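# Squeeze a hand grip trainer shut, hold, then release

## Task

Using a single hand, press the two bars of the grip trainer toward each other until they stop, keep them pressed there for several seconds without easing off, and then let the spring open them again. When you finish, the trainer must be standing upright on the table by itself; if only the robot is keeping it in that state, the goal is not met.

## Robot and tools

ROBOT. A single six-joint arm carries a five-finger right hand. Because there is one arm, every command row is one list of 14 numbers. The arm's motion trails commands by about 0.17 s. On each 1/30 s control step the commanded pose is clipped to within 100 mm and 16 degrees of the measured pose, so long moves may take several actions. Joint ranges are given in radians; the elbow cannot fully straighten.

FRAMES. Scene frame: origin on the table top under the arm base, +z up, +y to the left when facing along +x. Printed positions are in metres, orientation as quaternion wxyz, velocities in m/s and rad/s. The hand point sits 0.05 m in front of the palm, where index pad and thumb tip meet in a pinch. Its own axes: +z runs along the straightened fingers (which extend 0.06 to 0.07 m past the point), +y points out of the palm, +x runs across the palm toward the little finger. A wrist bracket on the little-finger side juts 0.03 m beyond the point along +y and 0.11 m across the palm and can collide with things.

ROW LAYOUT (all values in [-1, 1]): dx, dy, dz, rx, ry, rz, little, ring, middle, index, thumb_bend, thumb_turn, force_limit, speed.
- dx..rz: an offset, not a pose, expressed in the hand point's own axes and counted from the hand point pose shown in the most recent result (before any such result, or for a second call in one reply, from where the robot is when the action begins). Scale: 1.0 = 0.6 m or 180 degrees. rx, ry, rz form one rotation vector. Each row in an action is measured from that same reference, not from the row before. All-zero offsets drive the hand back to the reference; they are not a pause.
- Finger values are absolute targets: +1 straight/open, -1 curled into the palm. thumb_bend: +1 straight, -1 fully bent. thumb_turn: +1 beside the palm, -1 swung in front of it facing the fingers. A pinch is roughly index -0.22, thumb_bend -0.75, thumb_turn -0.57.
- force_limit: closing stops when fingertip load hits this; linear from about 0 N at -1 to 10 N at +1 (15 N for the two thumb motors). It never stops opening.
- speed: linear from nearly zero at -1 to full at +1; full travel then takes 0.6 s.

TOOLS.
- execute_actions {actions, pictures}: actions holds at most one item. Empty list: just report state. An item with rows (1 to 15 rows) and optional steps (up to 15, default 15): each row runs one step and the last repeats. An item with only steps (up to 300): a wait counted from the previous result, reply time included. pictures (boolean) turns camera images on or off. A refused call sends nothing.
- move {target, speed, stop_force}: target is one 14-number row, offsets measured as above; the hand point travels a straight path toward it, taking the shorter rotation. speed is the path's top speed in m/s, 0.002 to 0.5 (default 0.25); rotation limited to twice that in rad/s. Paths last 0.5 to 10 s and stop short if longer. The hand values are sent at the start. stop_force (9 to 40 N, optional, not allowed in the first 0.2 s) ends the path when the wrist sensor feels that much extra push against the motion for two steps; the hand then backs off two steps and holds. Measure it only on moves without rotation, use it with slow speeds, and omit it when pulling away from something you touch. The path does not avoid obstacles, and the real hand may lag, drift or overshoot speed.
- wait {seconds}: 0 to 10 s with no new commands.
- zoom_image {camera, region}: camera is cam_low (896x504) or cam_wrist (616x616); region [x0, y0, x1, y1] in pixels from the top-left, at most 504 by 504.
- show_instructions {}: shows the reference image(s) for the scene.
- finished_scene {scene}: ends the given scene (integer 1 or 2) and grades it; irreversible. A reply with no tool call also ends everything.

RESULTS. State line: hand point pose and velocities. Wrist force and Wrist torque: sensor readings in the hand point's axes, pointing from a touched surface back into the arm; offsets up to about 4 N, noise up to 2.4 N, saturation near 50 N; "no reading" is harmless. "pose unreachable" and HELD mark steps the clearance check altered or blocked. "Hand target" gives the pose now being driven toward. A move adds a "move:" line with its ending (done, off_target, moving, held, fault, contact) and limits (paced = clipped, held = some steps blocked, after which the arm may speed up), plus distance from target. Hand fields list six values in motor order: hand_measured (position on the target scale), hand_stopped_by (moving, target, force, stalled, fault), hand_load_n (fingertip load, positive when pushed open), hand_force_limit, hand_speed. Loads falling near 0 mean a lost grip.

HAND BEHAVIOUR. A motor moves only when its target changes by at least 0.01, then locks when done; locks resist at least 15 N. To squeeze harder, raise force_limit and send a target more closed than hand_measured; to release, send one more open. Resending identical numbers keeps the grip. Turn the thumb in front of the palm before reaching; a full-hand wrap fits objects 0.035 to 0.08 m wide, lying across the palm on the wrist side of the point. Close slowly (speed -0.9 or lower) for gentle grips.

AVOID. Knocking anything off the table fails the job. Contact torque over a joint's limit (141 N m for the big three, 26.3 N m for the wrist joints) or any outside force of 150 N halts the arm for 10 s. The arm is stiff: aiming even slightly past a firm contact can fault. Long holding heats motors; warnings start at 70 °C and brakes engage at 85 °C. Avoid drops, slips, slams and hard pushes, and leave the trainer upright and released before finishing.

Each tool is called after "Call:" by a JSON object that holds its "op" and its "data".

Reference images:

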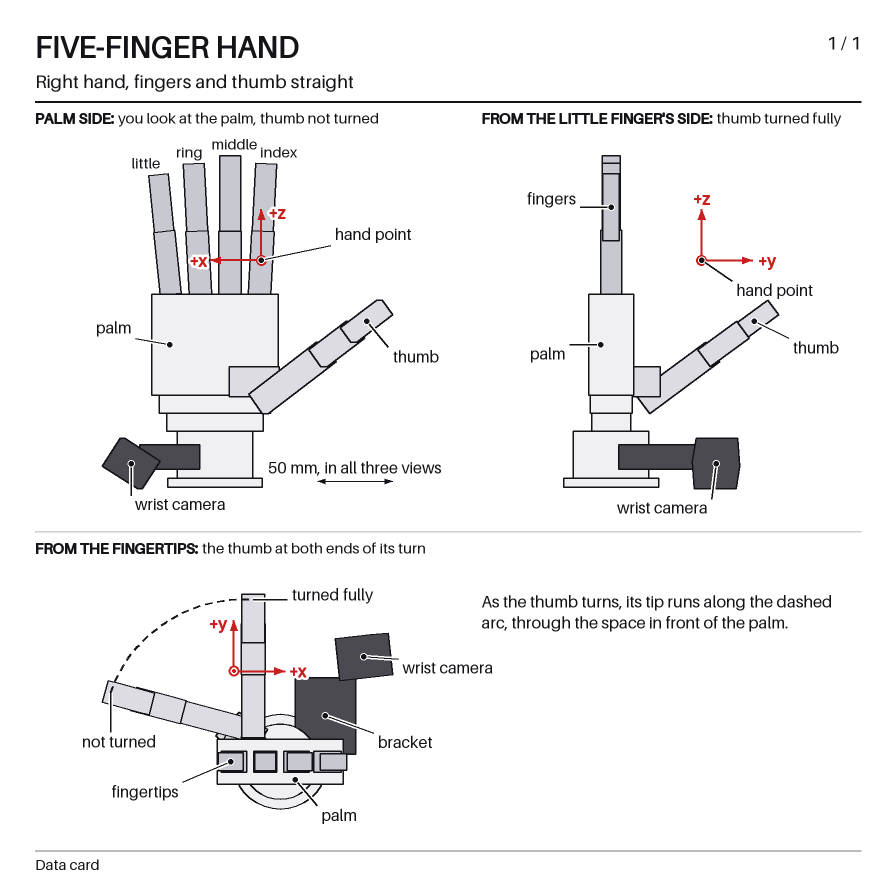

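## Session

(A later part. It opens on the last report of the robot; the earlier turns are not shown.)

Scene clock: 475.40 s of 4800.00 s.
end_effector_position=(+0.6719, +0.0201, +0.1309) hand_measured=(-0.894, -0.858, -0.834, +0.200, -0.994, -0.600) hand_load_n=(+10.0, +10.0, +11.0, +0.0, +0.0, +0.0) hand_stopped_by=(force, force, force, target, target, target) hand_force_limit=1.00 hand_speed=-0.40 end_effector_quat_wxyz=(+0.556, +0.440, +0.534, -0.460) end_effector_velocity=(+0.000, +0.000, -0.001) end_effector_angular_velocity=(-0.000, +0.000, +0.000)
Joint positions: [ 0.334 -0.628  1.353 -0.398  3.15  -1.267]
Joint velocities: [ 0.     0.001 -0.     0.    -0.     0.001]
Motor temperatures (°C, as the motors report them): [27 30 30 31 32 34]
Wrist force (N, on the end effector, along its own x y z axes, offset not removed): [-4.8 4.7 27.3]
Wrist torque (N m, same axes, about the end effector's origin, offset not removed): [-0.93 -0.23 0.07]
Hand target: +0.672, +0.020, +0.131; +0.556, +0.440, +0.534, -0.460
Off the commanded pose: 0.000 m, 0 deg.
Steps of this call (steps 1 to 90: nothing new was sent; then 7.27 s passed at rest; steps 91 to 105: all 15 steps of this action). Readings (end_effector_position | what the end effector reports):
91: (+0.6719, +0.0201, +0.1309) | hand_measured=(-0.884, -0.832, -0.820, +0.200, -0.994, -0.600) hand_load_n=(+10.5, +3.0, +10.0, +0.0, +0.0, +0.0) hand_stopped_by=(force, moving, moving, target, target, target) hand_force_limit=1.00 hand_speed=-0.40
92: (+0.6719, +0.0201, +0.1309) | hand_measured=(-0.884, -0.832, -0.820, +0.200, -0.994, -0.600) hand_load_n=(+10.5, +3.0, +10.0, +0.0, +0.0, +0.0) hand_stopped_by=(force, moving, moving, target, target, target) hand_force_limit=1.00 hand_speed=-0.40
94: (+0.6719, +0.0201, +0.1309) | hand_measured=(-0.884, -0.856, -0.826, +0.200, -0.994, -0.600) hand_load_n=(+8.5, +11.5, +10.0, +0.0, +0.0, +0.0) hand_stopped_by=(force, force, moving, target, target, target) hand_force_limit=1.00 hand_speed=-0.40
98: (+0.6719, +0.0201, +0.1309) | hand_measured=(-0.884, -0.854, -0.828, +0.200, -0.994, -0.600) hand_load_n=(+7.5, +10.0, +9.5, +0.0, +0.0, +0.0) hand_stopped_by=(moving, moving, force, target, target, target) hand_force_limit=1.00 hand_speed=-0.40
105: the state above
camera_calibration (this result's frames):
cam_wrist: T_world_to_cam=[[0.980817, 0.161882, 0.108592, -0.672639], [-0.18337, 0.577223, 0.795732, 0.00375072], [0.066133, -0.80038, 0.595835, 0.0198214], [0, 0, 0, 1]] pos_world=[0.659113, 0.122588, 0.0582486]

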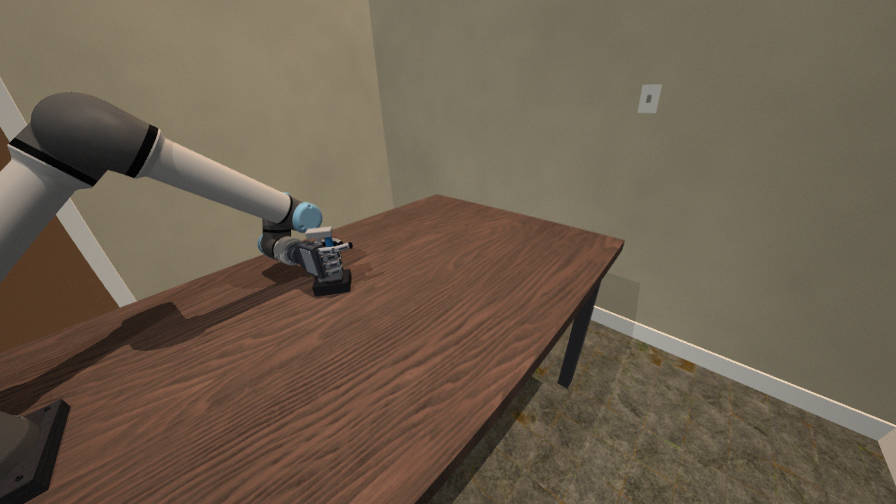

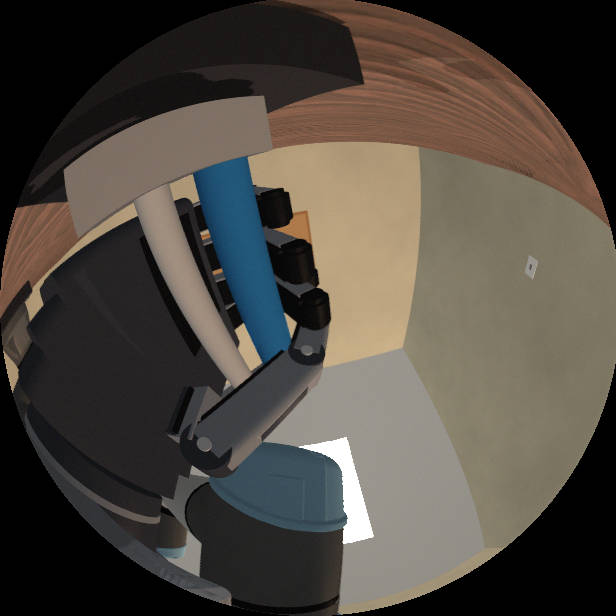

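Call:
{"op": "move", "data": {"target": [0,0,0,0,0,0,-0.98,-0.98,-0.98,0.2,0.6,-0.6,1,0]}}

Call:
{"op": "move", "data": {"target": [0,0,0,0,0,0,-0.98,-0.98,-0.98,-1,0.6,-0.6,1,-0.4]}}

Call:
{"op": "move", "data": {"target": [0,0,0,0,0,0,-1,-1,-1,-0.98,0.6,-0.6,1,-0.4]}}

Scene clock: 485.60 s of 4800.00 s.
end_effector_position=(+0.6719, +0.0201, +0.1309) hand_measured=(-0.894, -0.858, -0.832, +0.200, +0.600, -0.600) hand_load_n=(+10.0, +10.0, +10.5, +0.0, +0.0, +0.0) hand_stopped_by=(force, force, force, target, target, target) hand_force_limit=1.00 hand_speed=0.00 end_effector_quat_wxyz=(+0.556, +0.440, +0.534, -0.460) end_effector_velocity=(+0.000, +0.000, +0.001) end_effector_angular_velocity=(+0.000, -0.002, +0.000)
Joint positions: [ 0.334 -0.628  1.353 -0.398  3.15  -1.267]
Joint velocities: [-0.    -0.001 -0.    -0.    -0.     0.001]
Motor temperatures (°C, as the motors report them): [27 30 30 31 32 34]
Wrist force (N, on the end effector, along its own x y z axes, offset not removed): [-9.1 5.8 33.0]
Wrist torque (N m, same axes, about the end effector's origin, offset not removed): [-1.08 0.24 -0.09]
Hand target: +0.672, +0.020, +0.131; +0.556, +0.440, +0.534, -0.460
Off the commanded pose: 0.000 m, 0 deg.
After step 90, 5.40 s passed at rest.
move: done
camera_calibration (this result's frames):
cam_wrist: T_world_to_cam=[[0.980817, 0.161882, 0.108592, -0.672639], [-0.18337, 0.577223, 0.795732, 0.00375058], [0.0661332, -0.80038, 0.595835, 0.0198212], [0, 0, 0, 1]] pos_world=[0.659113, 0.122588, 0.0582485]

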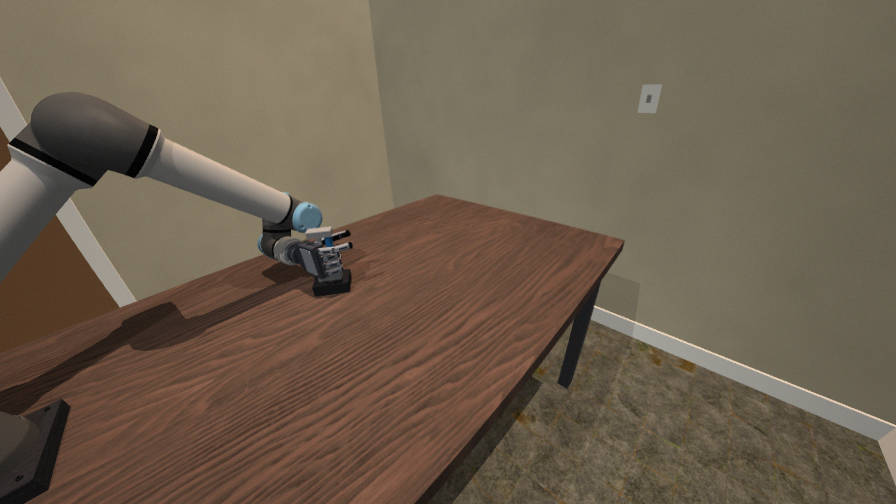

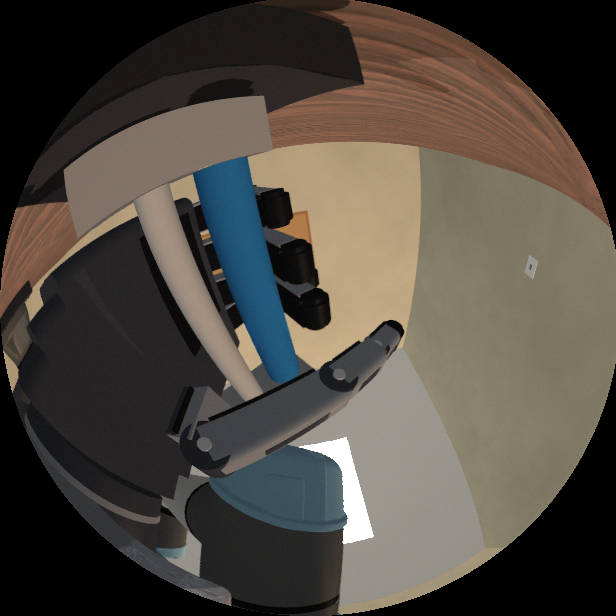

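Scene clock: 486.90 s of 4800.00 s.
end_effector_position=(+0.6719, +0.0201, +0.1309) hand_measured=(-0.894, -0.858, -0.832, -0.814, +0.600, -0.600) hand_load_n=(+7.5, +7.5, +7.5, +11.5, +0.0, +0.0) hand_stopped_by=(force, force, force, force, target, target) hand_force_limit=1.00 hand_speed=-0.40 end_effector_quat_wxyz=(+0.556, +0.440, +0.534, -0.460) end_effector_velocity=(+0.000, -0.000, +0.001) end_effector_angular_velocity=(+0.000, -0.001, -0.000)
Joint positions: [ 0.334 -0.628  1.353 -0.398  3.15  -1.267]
Joint velocities: [-0.    -0.001 -0.    -0.     0.     0.   ]
Motor temperatures (°C, as the motors report them): [27 30 30 31 32 34]
Wrist force (N, on the end effector, along its own x y z axes, offset not removed): [-7.4 5.3 42.1]
Wrist torque (N m, same axes, about the end effector's origin, offset not removed): [-1.47 -0.16 -0.30]
Hand target: +0.672, +0.020, +0.131; +0.556, +0.440, +0.534, -0.460
Off the commanded pose: 0.000 m, 0 deg.
move: done
camera_calibration (this result's frames):
cam_wrist: T_world_to_cam=[[0.980817, 0.161882, 0.108591, -0.672639], [-0.183369, 0.577223, 0.795732, 0.00374989], [0.0661336, -0.800379, 0.595835, 0.0198209], [0, 0, 0, 1]] pos_world=[0.659112, 0.122588, 0.0582486]

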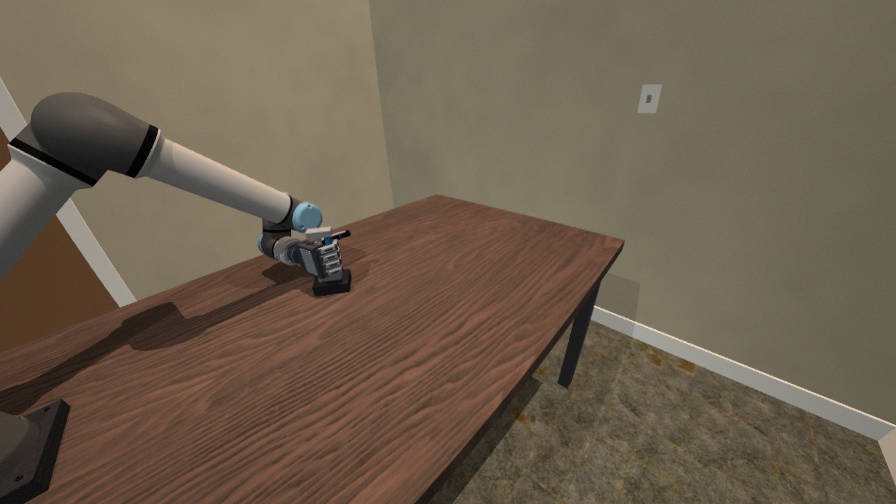

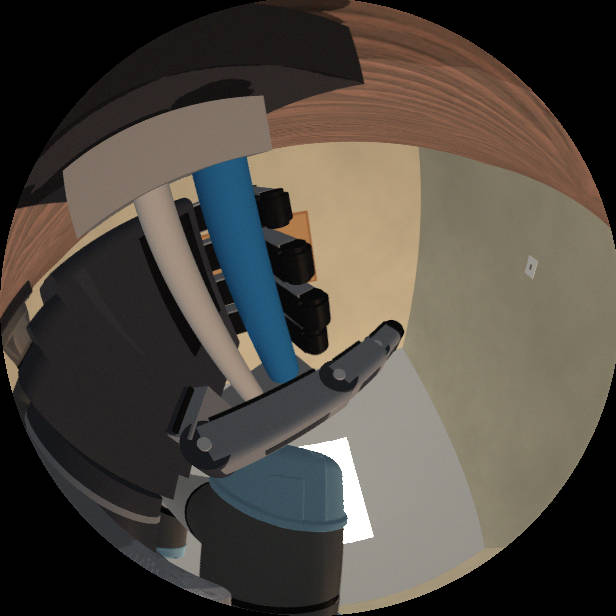

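Scene clock: 487.40 s of 4800.00 s.
end_effector_position=(+0.6719, +0.0201, +0.1309) hand_measured=(-0.914, -0.880, -0.852, -0.814, +0.600, -0.600) hand_load_n=(+9.5, +10.0, +9.0, +4.5, +0.0, +0.0) hand_stopped_by=(force, force, force, force, target, target) hand_force_limit=1.00 hand_speed=-0.40 end_effector_quat_wxyz=(+0.556, +0.440, +0.534, -0.460) end_effector_velocity=(+0.000, +0.000, -0.000) end_effector_angular_velocity=(+0.000, -0.001, +0.000)
Joint positions: [ 0.334 -0.628  1.353 -0.398  3.15  -1.267]
Joint velocities: [ 0.     0.001 -0.    -0.    -0.     0.001]
Motor temperatures (°C, as the motors report them): [27 30 30 31 32 34]
Wrist force (N, on the end effector, along its own x y z axes, offset not removed): [-11.8 4.0 30.9]
Wrist torque (N m, same axes, about the end effector's origin, offset not removed): [-0.78 0.72 -0.27]
Hand target: +0.672, +0.020, +0.131; +0.556, +0.440, +0.534, -0.460
Off the commanded pose: 0.000 m, 0 deg.
move: done
camera_calibration (this result's frames):
cam_wrist: T_world_to_cam=[[0.980818, 0.161877, 0.108592, -0.672638], [-0.183366, 0.577226, 0.795731, 0.00374786], [0.0661283, -0.800379, 0.595836, 0.0198235], [0, 0, 0, 1]] pos_world=[0.659112, 0.122587, 0.058249]

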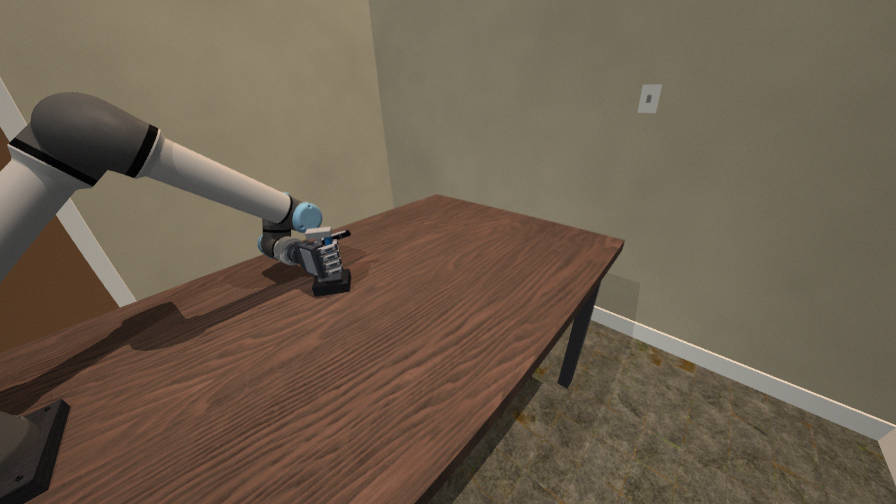

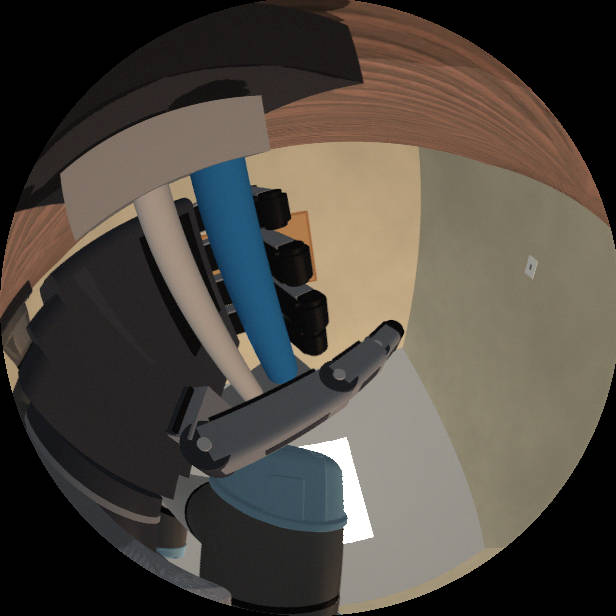

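Still creeping (stick-slip); keep ratcheting.

Call:
{"op": "move", "data": {"target": [0,0,0,0,0,0,-0.98,-0.98,-0.98,-1,0.6,-0.6,1,-0.2]}}

Call:
{"op": "move", "data": {"target": [0,0,0,0,0,0,-1,-1,-1,-0.98,0.6,-0.6,1,-0.2]}}

Call:
{"op": "move", "data": {"target": [0,0,0,0,0,0,-0.98,-0.98,-0.98,-1,0.6,-0.6,1,-0.2]}}

Call:
{"op": "move", "data": {"target": [0,0,0,0,0,0,-1,-1,-1,-0.98,0.6,-0.6,1,-0.2]}}

Scene clock: 495.60 s of 4800.00 s.
end_effector_position=(+0.6719, +0.0201, +0.1309) hand_measured=(-0.922, -0.890, -0.862, -0.838, +0.600, -0.600) hand_load_n=(+7.0, +6.5, +4.5, +5.5, +0.0, +0.0) hand_stopped_by=(force, force, force, force, target, target) hand_force_limit=1.00 hand_speed=-0.20 end_effector_quat_wxyz=(+0.556, +0.440, +0.534, -0.460) end_effector_velocity=(-0.000, -0.000, -0.001) end_effector_angular_velocity=(+0.000, -0.001, -0.000)
Joint positions: [ 0.334 -0.628  1.353 -0.398  3.15  -1.267]
Joint velocities: [ 0.     0.001  0.    -0.     0.     0.002]
Motor temperatures (°C, as the motors report them): [27 30 30 31 32 34]
Wrist force (N, on the end effector, along its own x y z axes, offset not removed): [-8.2 -11.1 23.6]
Wrist torque (N m, same axes, about the end effector's origin, offset not removed): [-1.75 0.38 -0.08]
Hand target: +0.672, +0.020, +0.131; +0.556, +0.440, +0.534, -0.460
Off the commanded pose: 0.000 m, 0 deg.
After step 90, 4.50 s passed at rest.
move: done
camera_calibration (this result's frames):
cam_wrist: T_world_to_cam=[[0.980835, 0.161825, 0.108516, -0.672621], [-0.183277, 0.577261, 0.795725, 0.0036867], [0.0661262, -0.800364, 0.595857, 0.0198171], [0, 0, 0, 1]] pos_world=[0.659095, 0.12258, 0.0582486]

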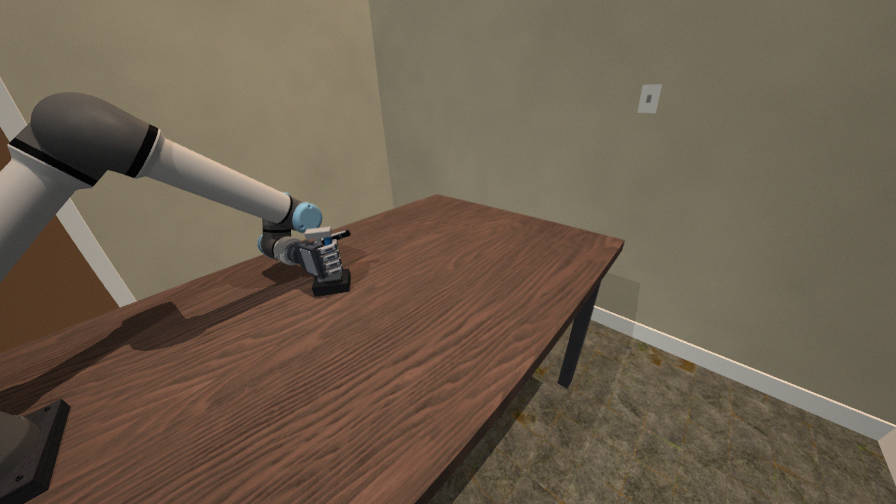

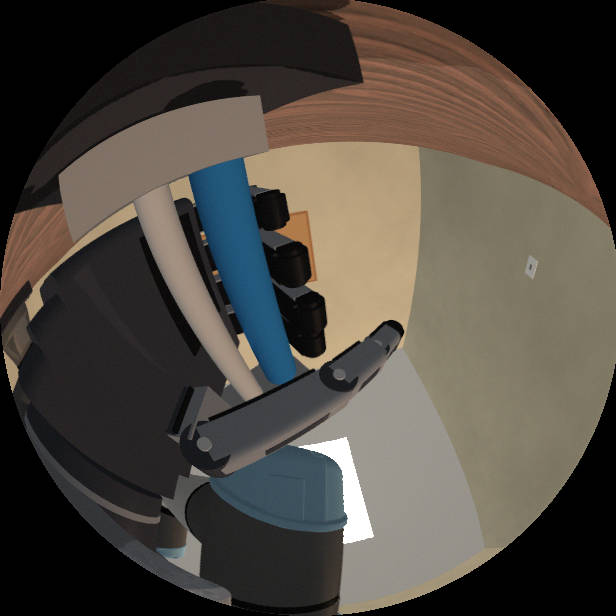

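Scene clock: 496.10 s of 4800.00 s.
end_effector_position=(+0.6719, +0.0201, +0.1309) hand_measured=(-0.952, -0.914, -0.892, -0.870, +0.600, -0.600) hand_load_n=(+11.5, +8.0, +7.0, +8.0, +0.0, +0.0) hand_stopped_by=(force, force, force, force, target, target) hand_force_limit=1.00 hand_speed=-0.20 end_effector_quat_wxyz=(+0.556, +0.440, +0.534, -0.460) end_effector_velocity=(+0.000, +0.000, +0.000) end_effector_angular_velocity=(+0.000, -0.002, -0.000)
Joint positions: [ 0.334 -0.628  1.353 -0.398  3.15  -1.267]
Joint velocities: [ 0.     0.    -0.001 -0.     0.     0.001]
Motor temperatures (°C, as the motors report them): [27 30 30 31 32 34]
Wrist force (N, on the end effector, along its own x y z axes, offset not removed): [-7.6 -6.1 39.4]
Wrist torque (N m, same axes, about the end effector's origin, offset not removed): [-2.43 -0.22 -0.02]
Hand target: +0.672, +0.020, +0.131; +0.556, +0.440, +0.534, -0.460
Off the commanded pose: 0.000 m, 0 deg.
move: done
camera_calibration (this result's frames):
cam_wrist: T_world_to_cam=[[0.980831, 0.161834, 0.10854, -0.672624], [-0.183301, 0.577251, 0.795727, 0.00370558], [0.0661205, -0.800369, 0.59585, 0.0198177], [0, 0, 0, 1]] pos_world=[0.659099, 0.122576, 0.0582497]

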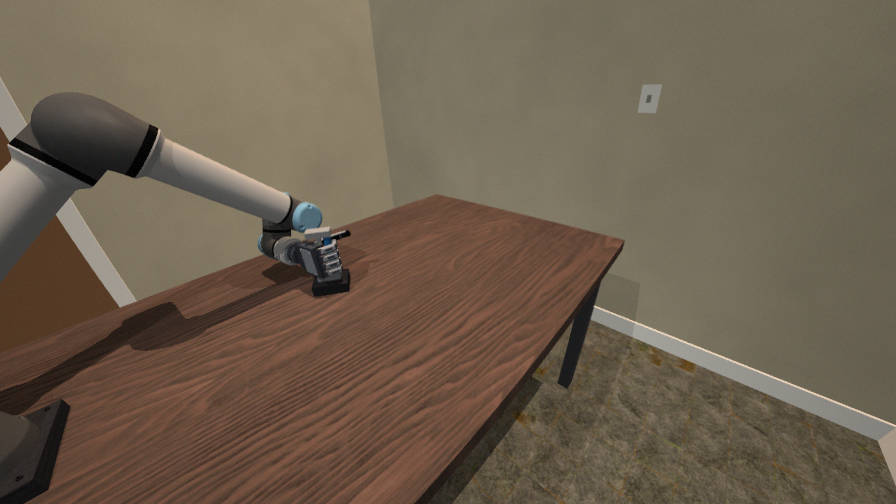

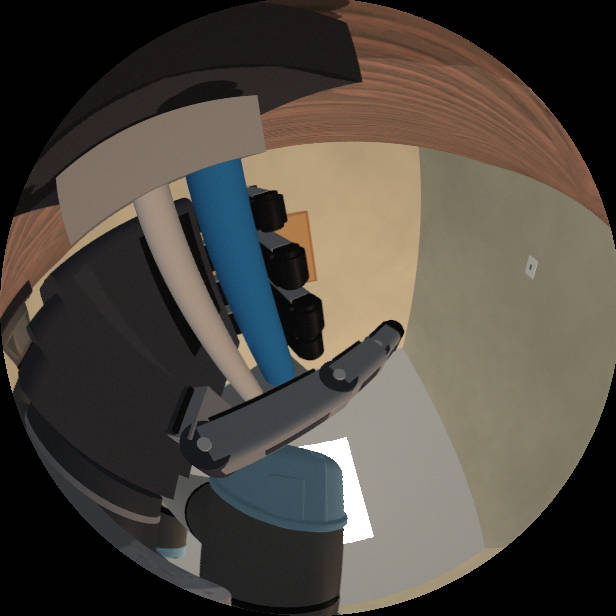

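Scene clock: 496.60 s of 4800.00 s.
end_effector_position=(+0.6718, +0.0201, +0.1309) hand_measured=(-0.952, -0.928, -0.912, -0.886, +0.600, -0.600) hand_load_n=(+7.5, +8.5, +10.0, +7.5, +0.0, +0.0) hand_stopped_by=(force, force, force, force, target, target) hand_force_limit=1.00 hand_speed=-0.20 end_effector_quat_wxyz=(+0.556, +0.440, +0.534, -0.460) end_effector_velocity=(-0.000, -0.000, -0.000) end_effector_angular_velocity=(+0.000, -0.000, -0.000)
Joint positions: [ 0.334 -0.628  1.353 -0.398  3.15  -1.267]
Joint velocities: [-0.     0.     0.     0.     0.     0.001]
Motor temperatures (°C, as the motors report them): [27 30 30 31 32 34]
Wrist force (N, on the end effector, along its own x y z axes, offset not removed): [-0.8 -8.3 38.6]
Wrist torque (N m, same axes, about the end effector's origin, offset not removed): [-1.88 -0.82 0.51]
Hand target: +0.672, +0.020, +0.131; +0.556, +0.440, +0.534, -0.460
Off the commanded pose: 0.000 m, 0 deg.
move: done
camera_calibration (this result's frames):
cam_wrist: T_world_to_cam=[[0.980841, 0.161772, 0.108543, -0.672614], [-0.183268, 0.577279, 0.795715, 0.0036814], [0.0660653, -0.800362, 0.595866, 0.0198456], [0, 0, 0, 1]] pos_world=[0.659091, 0.122569, 0.0582527]

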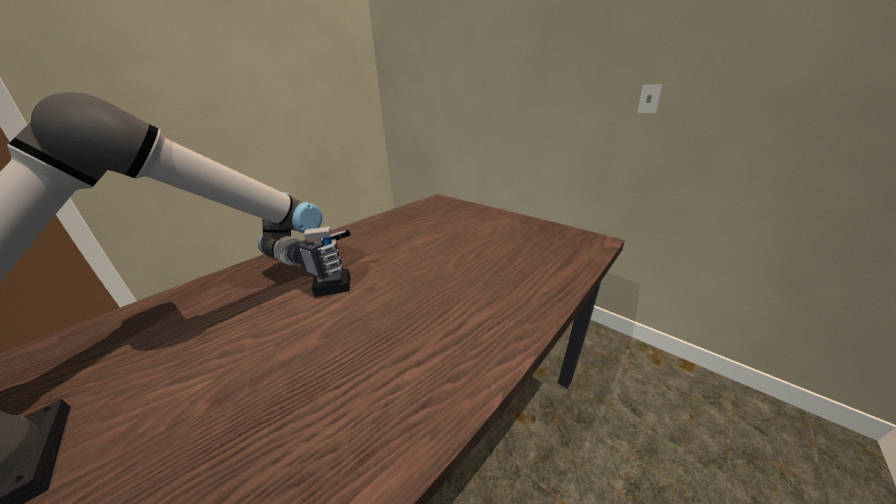

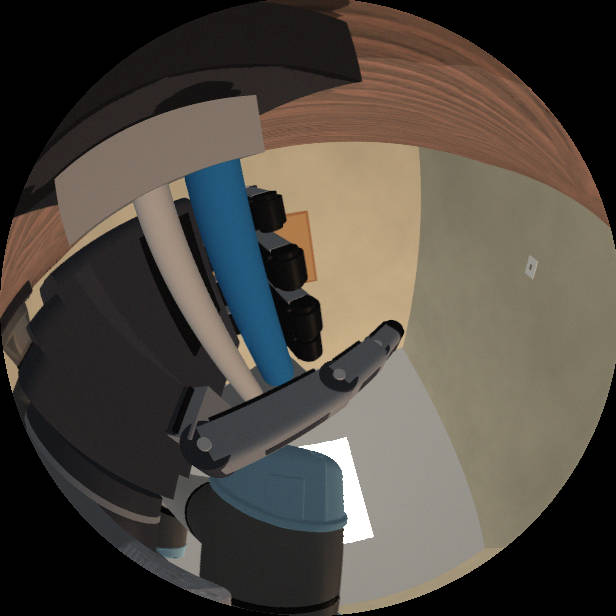

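Scene clock: 497.10 s of 4800.00 s.
end_effector_position=(+0.6719, +0.0201, +0.1309) hand_measured=(-0.964, -0.940, -0.912, -0.900, +0.600, -0.600) hand_load_n=(+10.0, +11.0, +7.0, +11.0, +0.0, +0.0) hand_stopped_by=(force, force, force, force, target, target) hand_force_limit=1.00 hand_speed=-0.20 end_effector_quat_wxyz=(+0.556, +0.440, +0.534, -0.460) end_effector_velocity=(-0.000, +0.000, -0.000) end_effector_angular_velocity=(-0.000, +0.002, -0.000)
Joint positions: [ 0.334 -0.628  1.353 -0.398  3.15  -1.267]
Joint velocities: [ 0.     0.     0.001  0.     0.    -0.001]
Motor temperatures (°C, as the motors report them): [27 30 30 31 32 34]
Wrist force (N, on the end effector, along its own x y z axes, offset not removed): [-2.5 -7.9 46.5]
Wrist torque (N m, same axes, about the end effector's origin, offset not removed): [-3.00 -0.94 0.53]
Hand target: +0.672, +0.020, +0.131; +0.556, +0.440, +0.534, -0.460
Off the commanded pose: 0.000 m, 0 deg.
move: done
camera_calibration (this result's frames):
cam_wrist: T_world_to_cam=[[0.980837, 0.161792, 0.108542, -0.672617], [-0.183279, 0.57727, 0.795719, 0.00368911], [0.0660824, -0.800364, 0.595861, 0.019837], [0, 0, 0, 1]] pos_world=[0.659093, 0.122571, 0.0582518]

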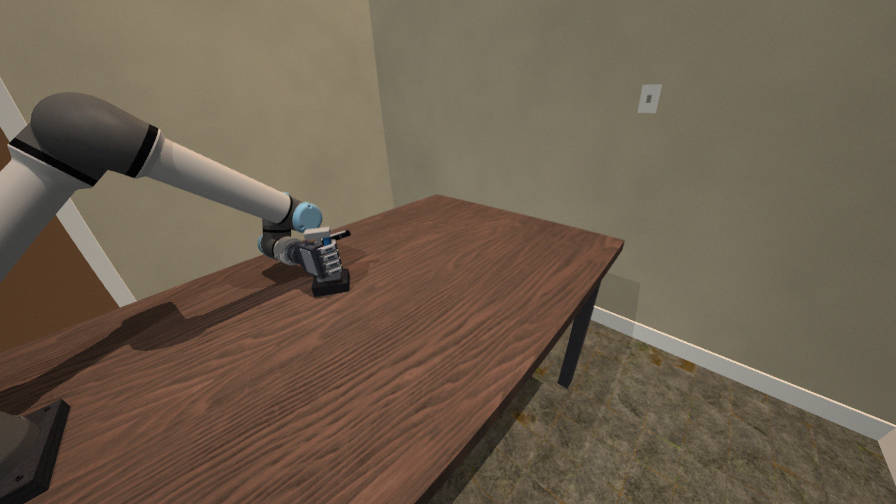

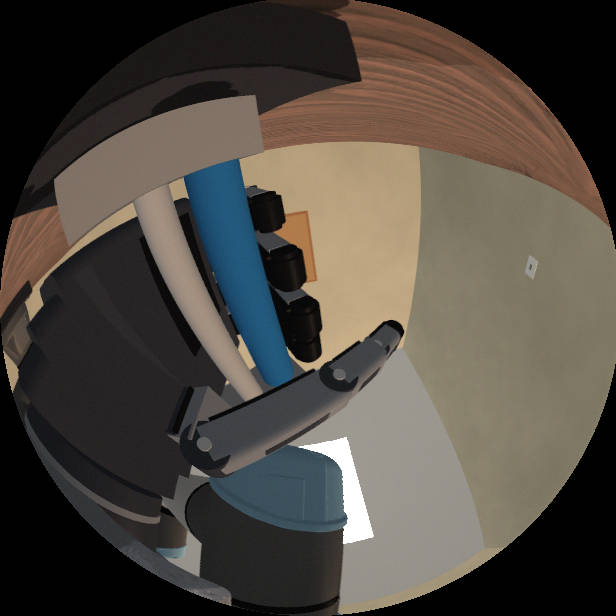

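Call:
{"op": "move", "data": {"target": [0,0,0,0,0,0,-0.988,-0.988,-0.988,-1,0.6,-0.6,1,-0.2]}}

Call:
{"op": "move", "data": {"target": [0,0,0,0,0,0,-1,-1,-1,-0.988,0.6,-0.6,1,-0.2]}}

Call:
{"op": "move", "data": {"target": [0,0,0,0,0,0,-1,-0.988,-0.988,-1,0.6,-0.6,1,-0.2]}}

Call:
{"op": "move", "data": {"target": [0,0,0,0,0,0,-1,-1,-1,-0.988,0.6,-0.6,1,-0.2]}}

Scene clock: 503.03 s of 4800.00 s.
end_effector_position=(+0.6718, +0.0201, +0.1309) hand_measured=(-0.964, -0.940, -0.920, -0.900, +0.600, -0.600) hand_load_n=(+10.0, +10.5, +11.0, +10.5, +0.0, +0.0) hand_stopped_by=(force, force, force, force, target, target) hand_force_limit=1.00 hand_speed=-0.20 end_effector_quat_wxyz=(+0.556, +0.440, +0.534, -0.460) end_effector_velocity=(+0.000, -0.000, +0.000) end_effector_angular_velocity=(+0.000, -0.000, -0.000)
Joint positions: [ 0.334 -0.628  1.353 -0.398  3.15  -1.267]
Joint velocities: [-0. -0. -0.  0. -0. -0.]
Motor temperatures (°C, as the motors report them): [27 30 30 31 32 34]
Wrist force (N, on the end effector, along its own x y z axes, offset not removed): [-4.5 -0.5 48.8]
Wrist torque (N m, same axes, about the end effector's origin, offset not removed): [-2.27 -0.65 0.25]
Hand target: +0.672, +0.020, +0.131; +0.556, +0.440, +0.534, -0.460
Off the commanded pose: 0.000 m, 0 deg.
After step 90, 2.23 s passed at rest.
move: done
camera_calibration (this result's frames):
cam_wrist: T_world_to_cam=[[0.98084, 0.161772, 0.108544, -0.672614], [-0.183269, 0.577278, 0.795715, 0.00368174], [0.0660648, -0.800362, 0.595866, 0.0198458], [0, 0, 0, 1]] pos_world=[0.659091, 0.122569, 0.0582529]

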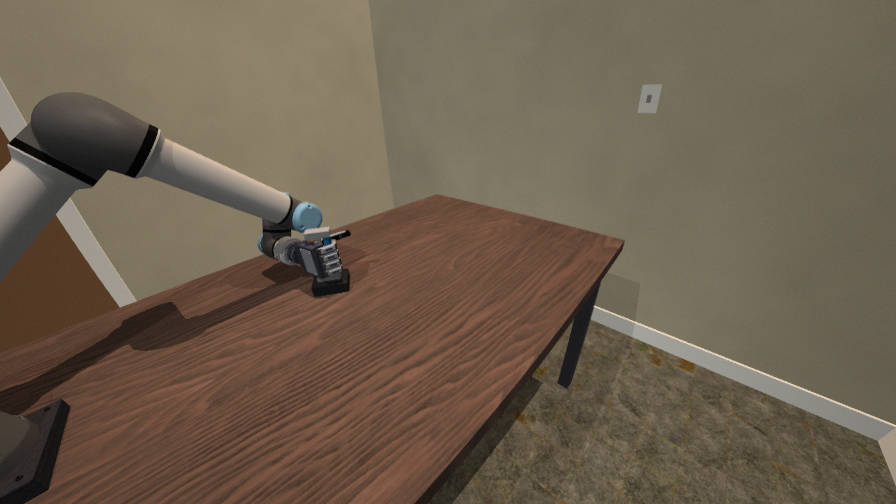

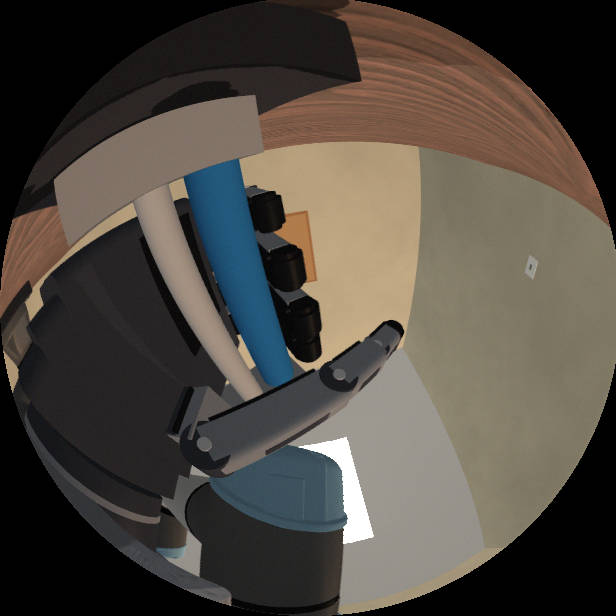

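Scene clock: 503.53 s of 4800.00 s.
end_effector_position=(+0.6718, +0.0201, +0.1309) hand_measured=(-0.966, -0.940, -0.920, -0.900, +0.600, -0.600) hand_load_n=(+10.5, +10.5, +11.0, +10.5, +0.0, +0.0) hand_stopped_by=(force, force, force, force, target, target) hand_force_limit=1.00 hand_speed=-0.20 end_effector_quat_wxyz=(+0.556, +0.440, +0.534, -0.460) end_effector_velocity=(-0.000, +0.000, -0.001) end_effector_angular_velocity=(-0.000, +0.000, -0.000)
Joint positions: [ 0.334 -0.628  1.353 -0.398  3.15  -1.267]
Joint velocities: [ 0.     0.001 -0.     0.     0.     0.001]
Motor temperatures (°C, as the motors report them): [27 30 30 31 32 34]
Wrist force (N, on the end effector, along its own x y z axes, offset not removed): [-6.8 0.5 50.0]
Wrist torque (N m, same axes, about the end effector's origin, offset not removed): [-2.10 -0.33 0.42]
Hand target: +0.672, +0.020, +0.131; +0.556, +0.440, +0.534, -0.460
Off the commanded pose: 0.000 m, 0 deg.
move: done
camera_calibration (this result's frames):
cam_wrist: T_world_to_cam=[[0.98084, 0.161773, 0.108543, -0.672614], [-0.183269, 0.577278, 0.795715, 0.00368179], [0.0660651, -0.800362, 0.595866, 0.0198457], [0, 0, 0, 1]] pos_world=[0.659091, 0.122569, 0.0582528]

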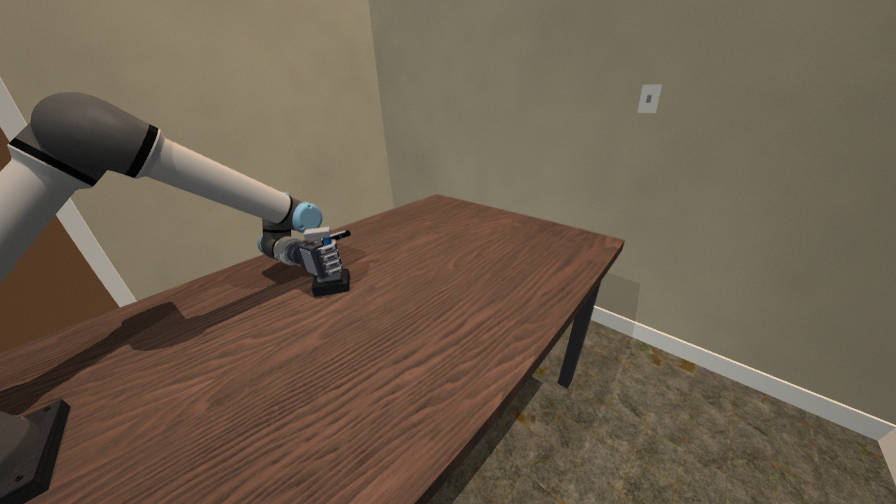

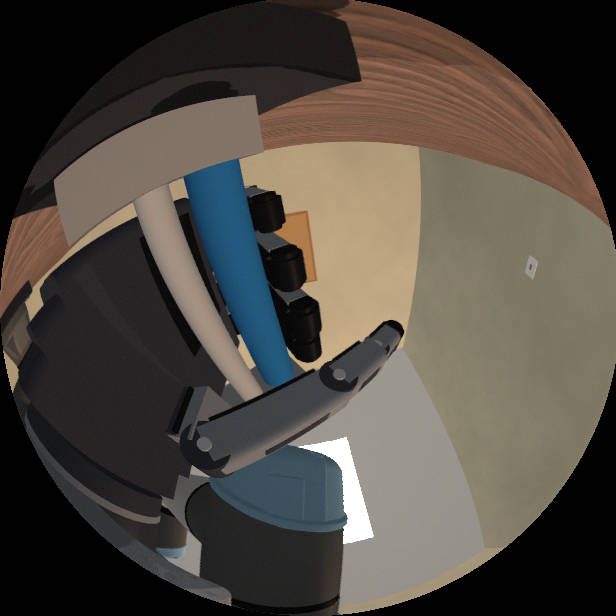

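Scene clock: 504.03 s of 4800.00 s.
end_effector_position=(+0.6718, +0.0201, +0.1309) hand_measured=(-0.966, -0.940, -0.920, -0.900, +0.600, -0.600) hand_load_n=(+10.5, +10.5, +11.0, +10.5, +0.0, +0.0) hand_stopped_by=(force, force, force, force, target, target) hand_force_limit=1.00 hand_speed=-0.20 end_effector_quat_wxyz=(+0.556, +0.440, +0.534, -0.460) end_effector_velocity=(-0.000, -0.000, -0.000) end_effector_angular_velocity=(+0.000, -0.000, +0.000)
Joint positions: [ 0.334 -0.628  1.353 -0.398  3.15  -1.267]
Joint velocities: [-0.    -0.     0.001 -0.    -0.     0.   ]
Motor temperatures (°C, as the motors report them): [27 30 30 31 32 34]
Wrist force (N, on the end effector, along its own x y z axes, offset not removed): [-3.8 -4.2 50.0]
Wrist torque (N m, same axes, about the end effector's origin, offset not removed): [-2.93 -0.76 0.35]
Hand target: +0.672, +0.020, +0.131; +0.556, +0.440, +0.534, -0.460
Off the commanded pose: 0.000 m, 0 deg.
move: done
camera_calibration (this result's frames):
cam_wrist: T_world_to_cam=[[0.98084, 0.161773, 0.108543, -0.672614], [-0.183269, 0.577278, 0.795715, 0.00368164], [0.0660652, -0.800362, 0.595866, 0.0198457], [0, 0, 0, 1]] pos_world=[0.659091, 0.122569, 0.0582529]

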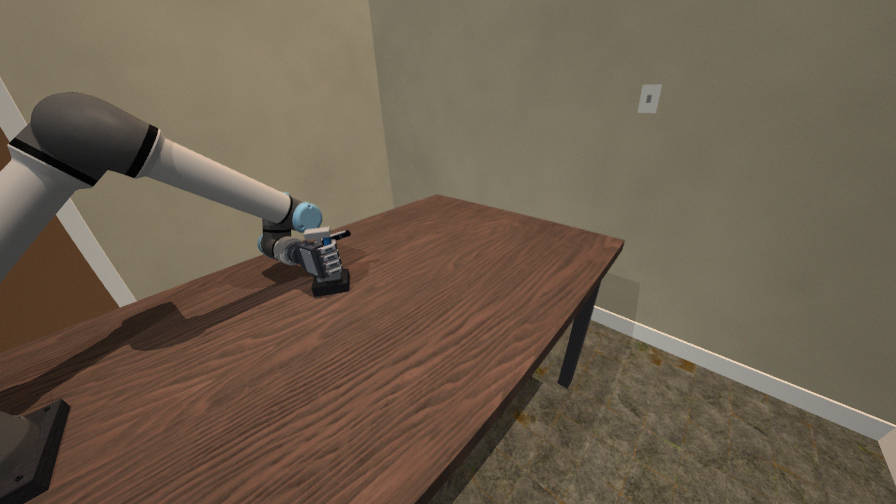

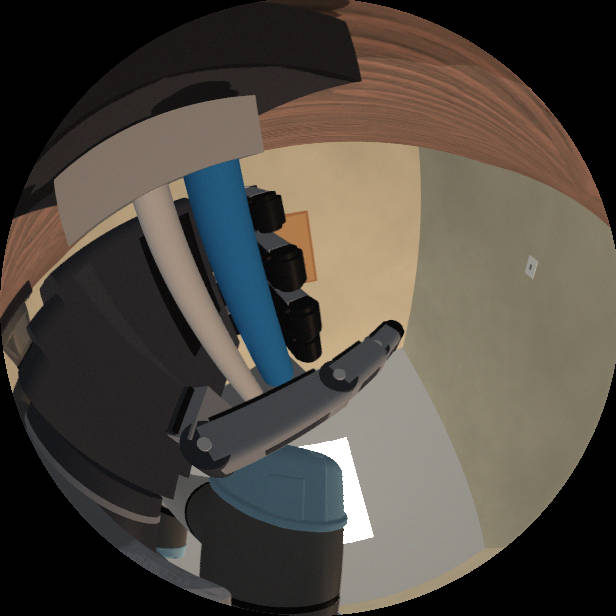

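Scene clock: 504.53 s of 4800.00 s.
end_effector_position=(+0.6718, +0.0201, +0.1309) hand_measured=(-0.966, -0.940, -0.920, -0.900, +0.600, -0.600) hand_load_n=(+10.5, +10.5, +11.0, +10.5, +0.0, +0.0) hand_stopped_by=(force, force, force, force, target, target) hand_force_limit=1.00 hand_speed=-0.20 end_effector_quat_wxyz=(+0.556, +0.440, +0.534, -0.460) end_effector_velocity=(-0.000, -0.000, -0.000) end_effector_angular_velocity=(-0.000, +0.002, -0.000)
Joint positions: [ 0.334 -0.628  1.353 -0.398  3.15  -1.267]
Joint velocities: [-0.     0.001  0.     0.     0.    -0.001]
Motor temperatures (°C, as the motors report them): [27 30 30 31 32 34]
Wrist force (N, on the end effector, along its own x y z axes, offset not removed): [-8.4 -1.3 50.0]
Wrist torque (N m, same axes, about the end effector's origin, offset not removed): [-2.36 -0.12 0.13]
Hand target: +0.672, +0.020, +0.131; +0.556, +0.440, +0.534, -0.460
Off the commanded pose: 0.000 m, 0 deg.
move: done
camera_calibration (this result's frames):
cam_wrist: T_world_to_cam=[[0.98084, 0.161773, 0.108543, -0.672614], [-0.183269, 0.577278, 0.795715, 0.00368174], [0.0660652, -0.800362, 0.595866, 0.0198456], [0, 0, 0, 1]] pos_world=[0.659091, 0.122569, 0.0582528]

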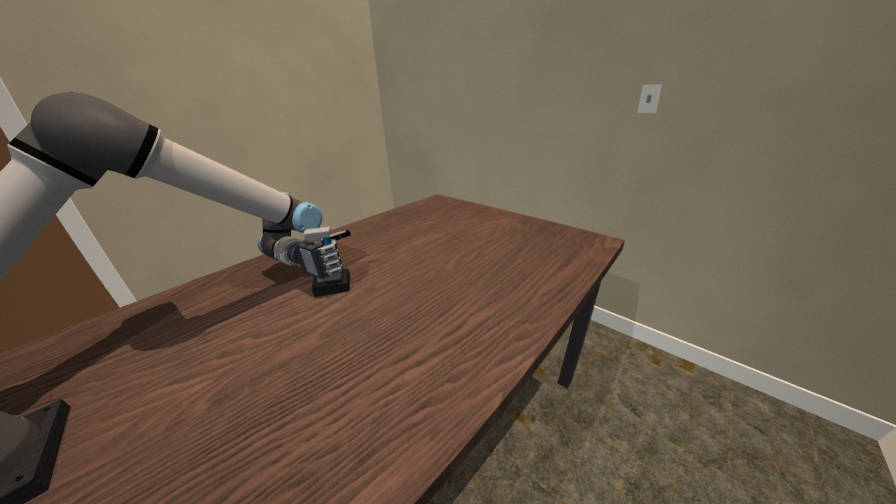

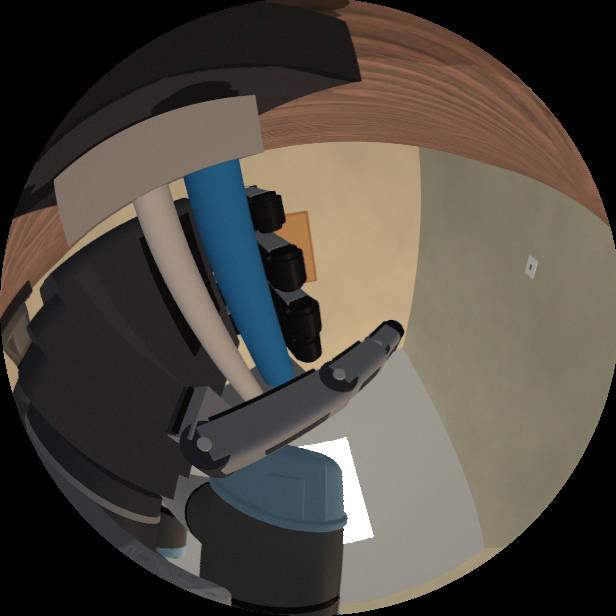

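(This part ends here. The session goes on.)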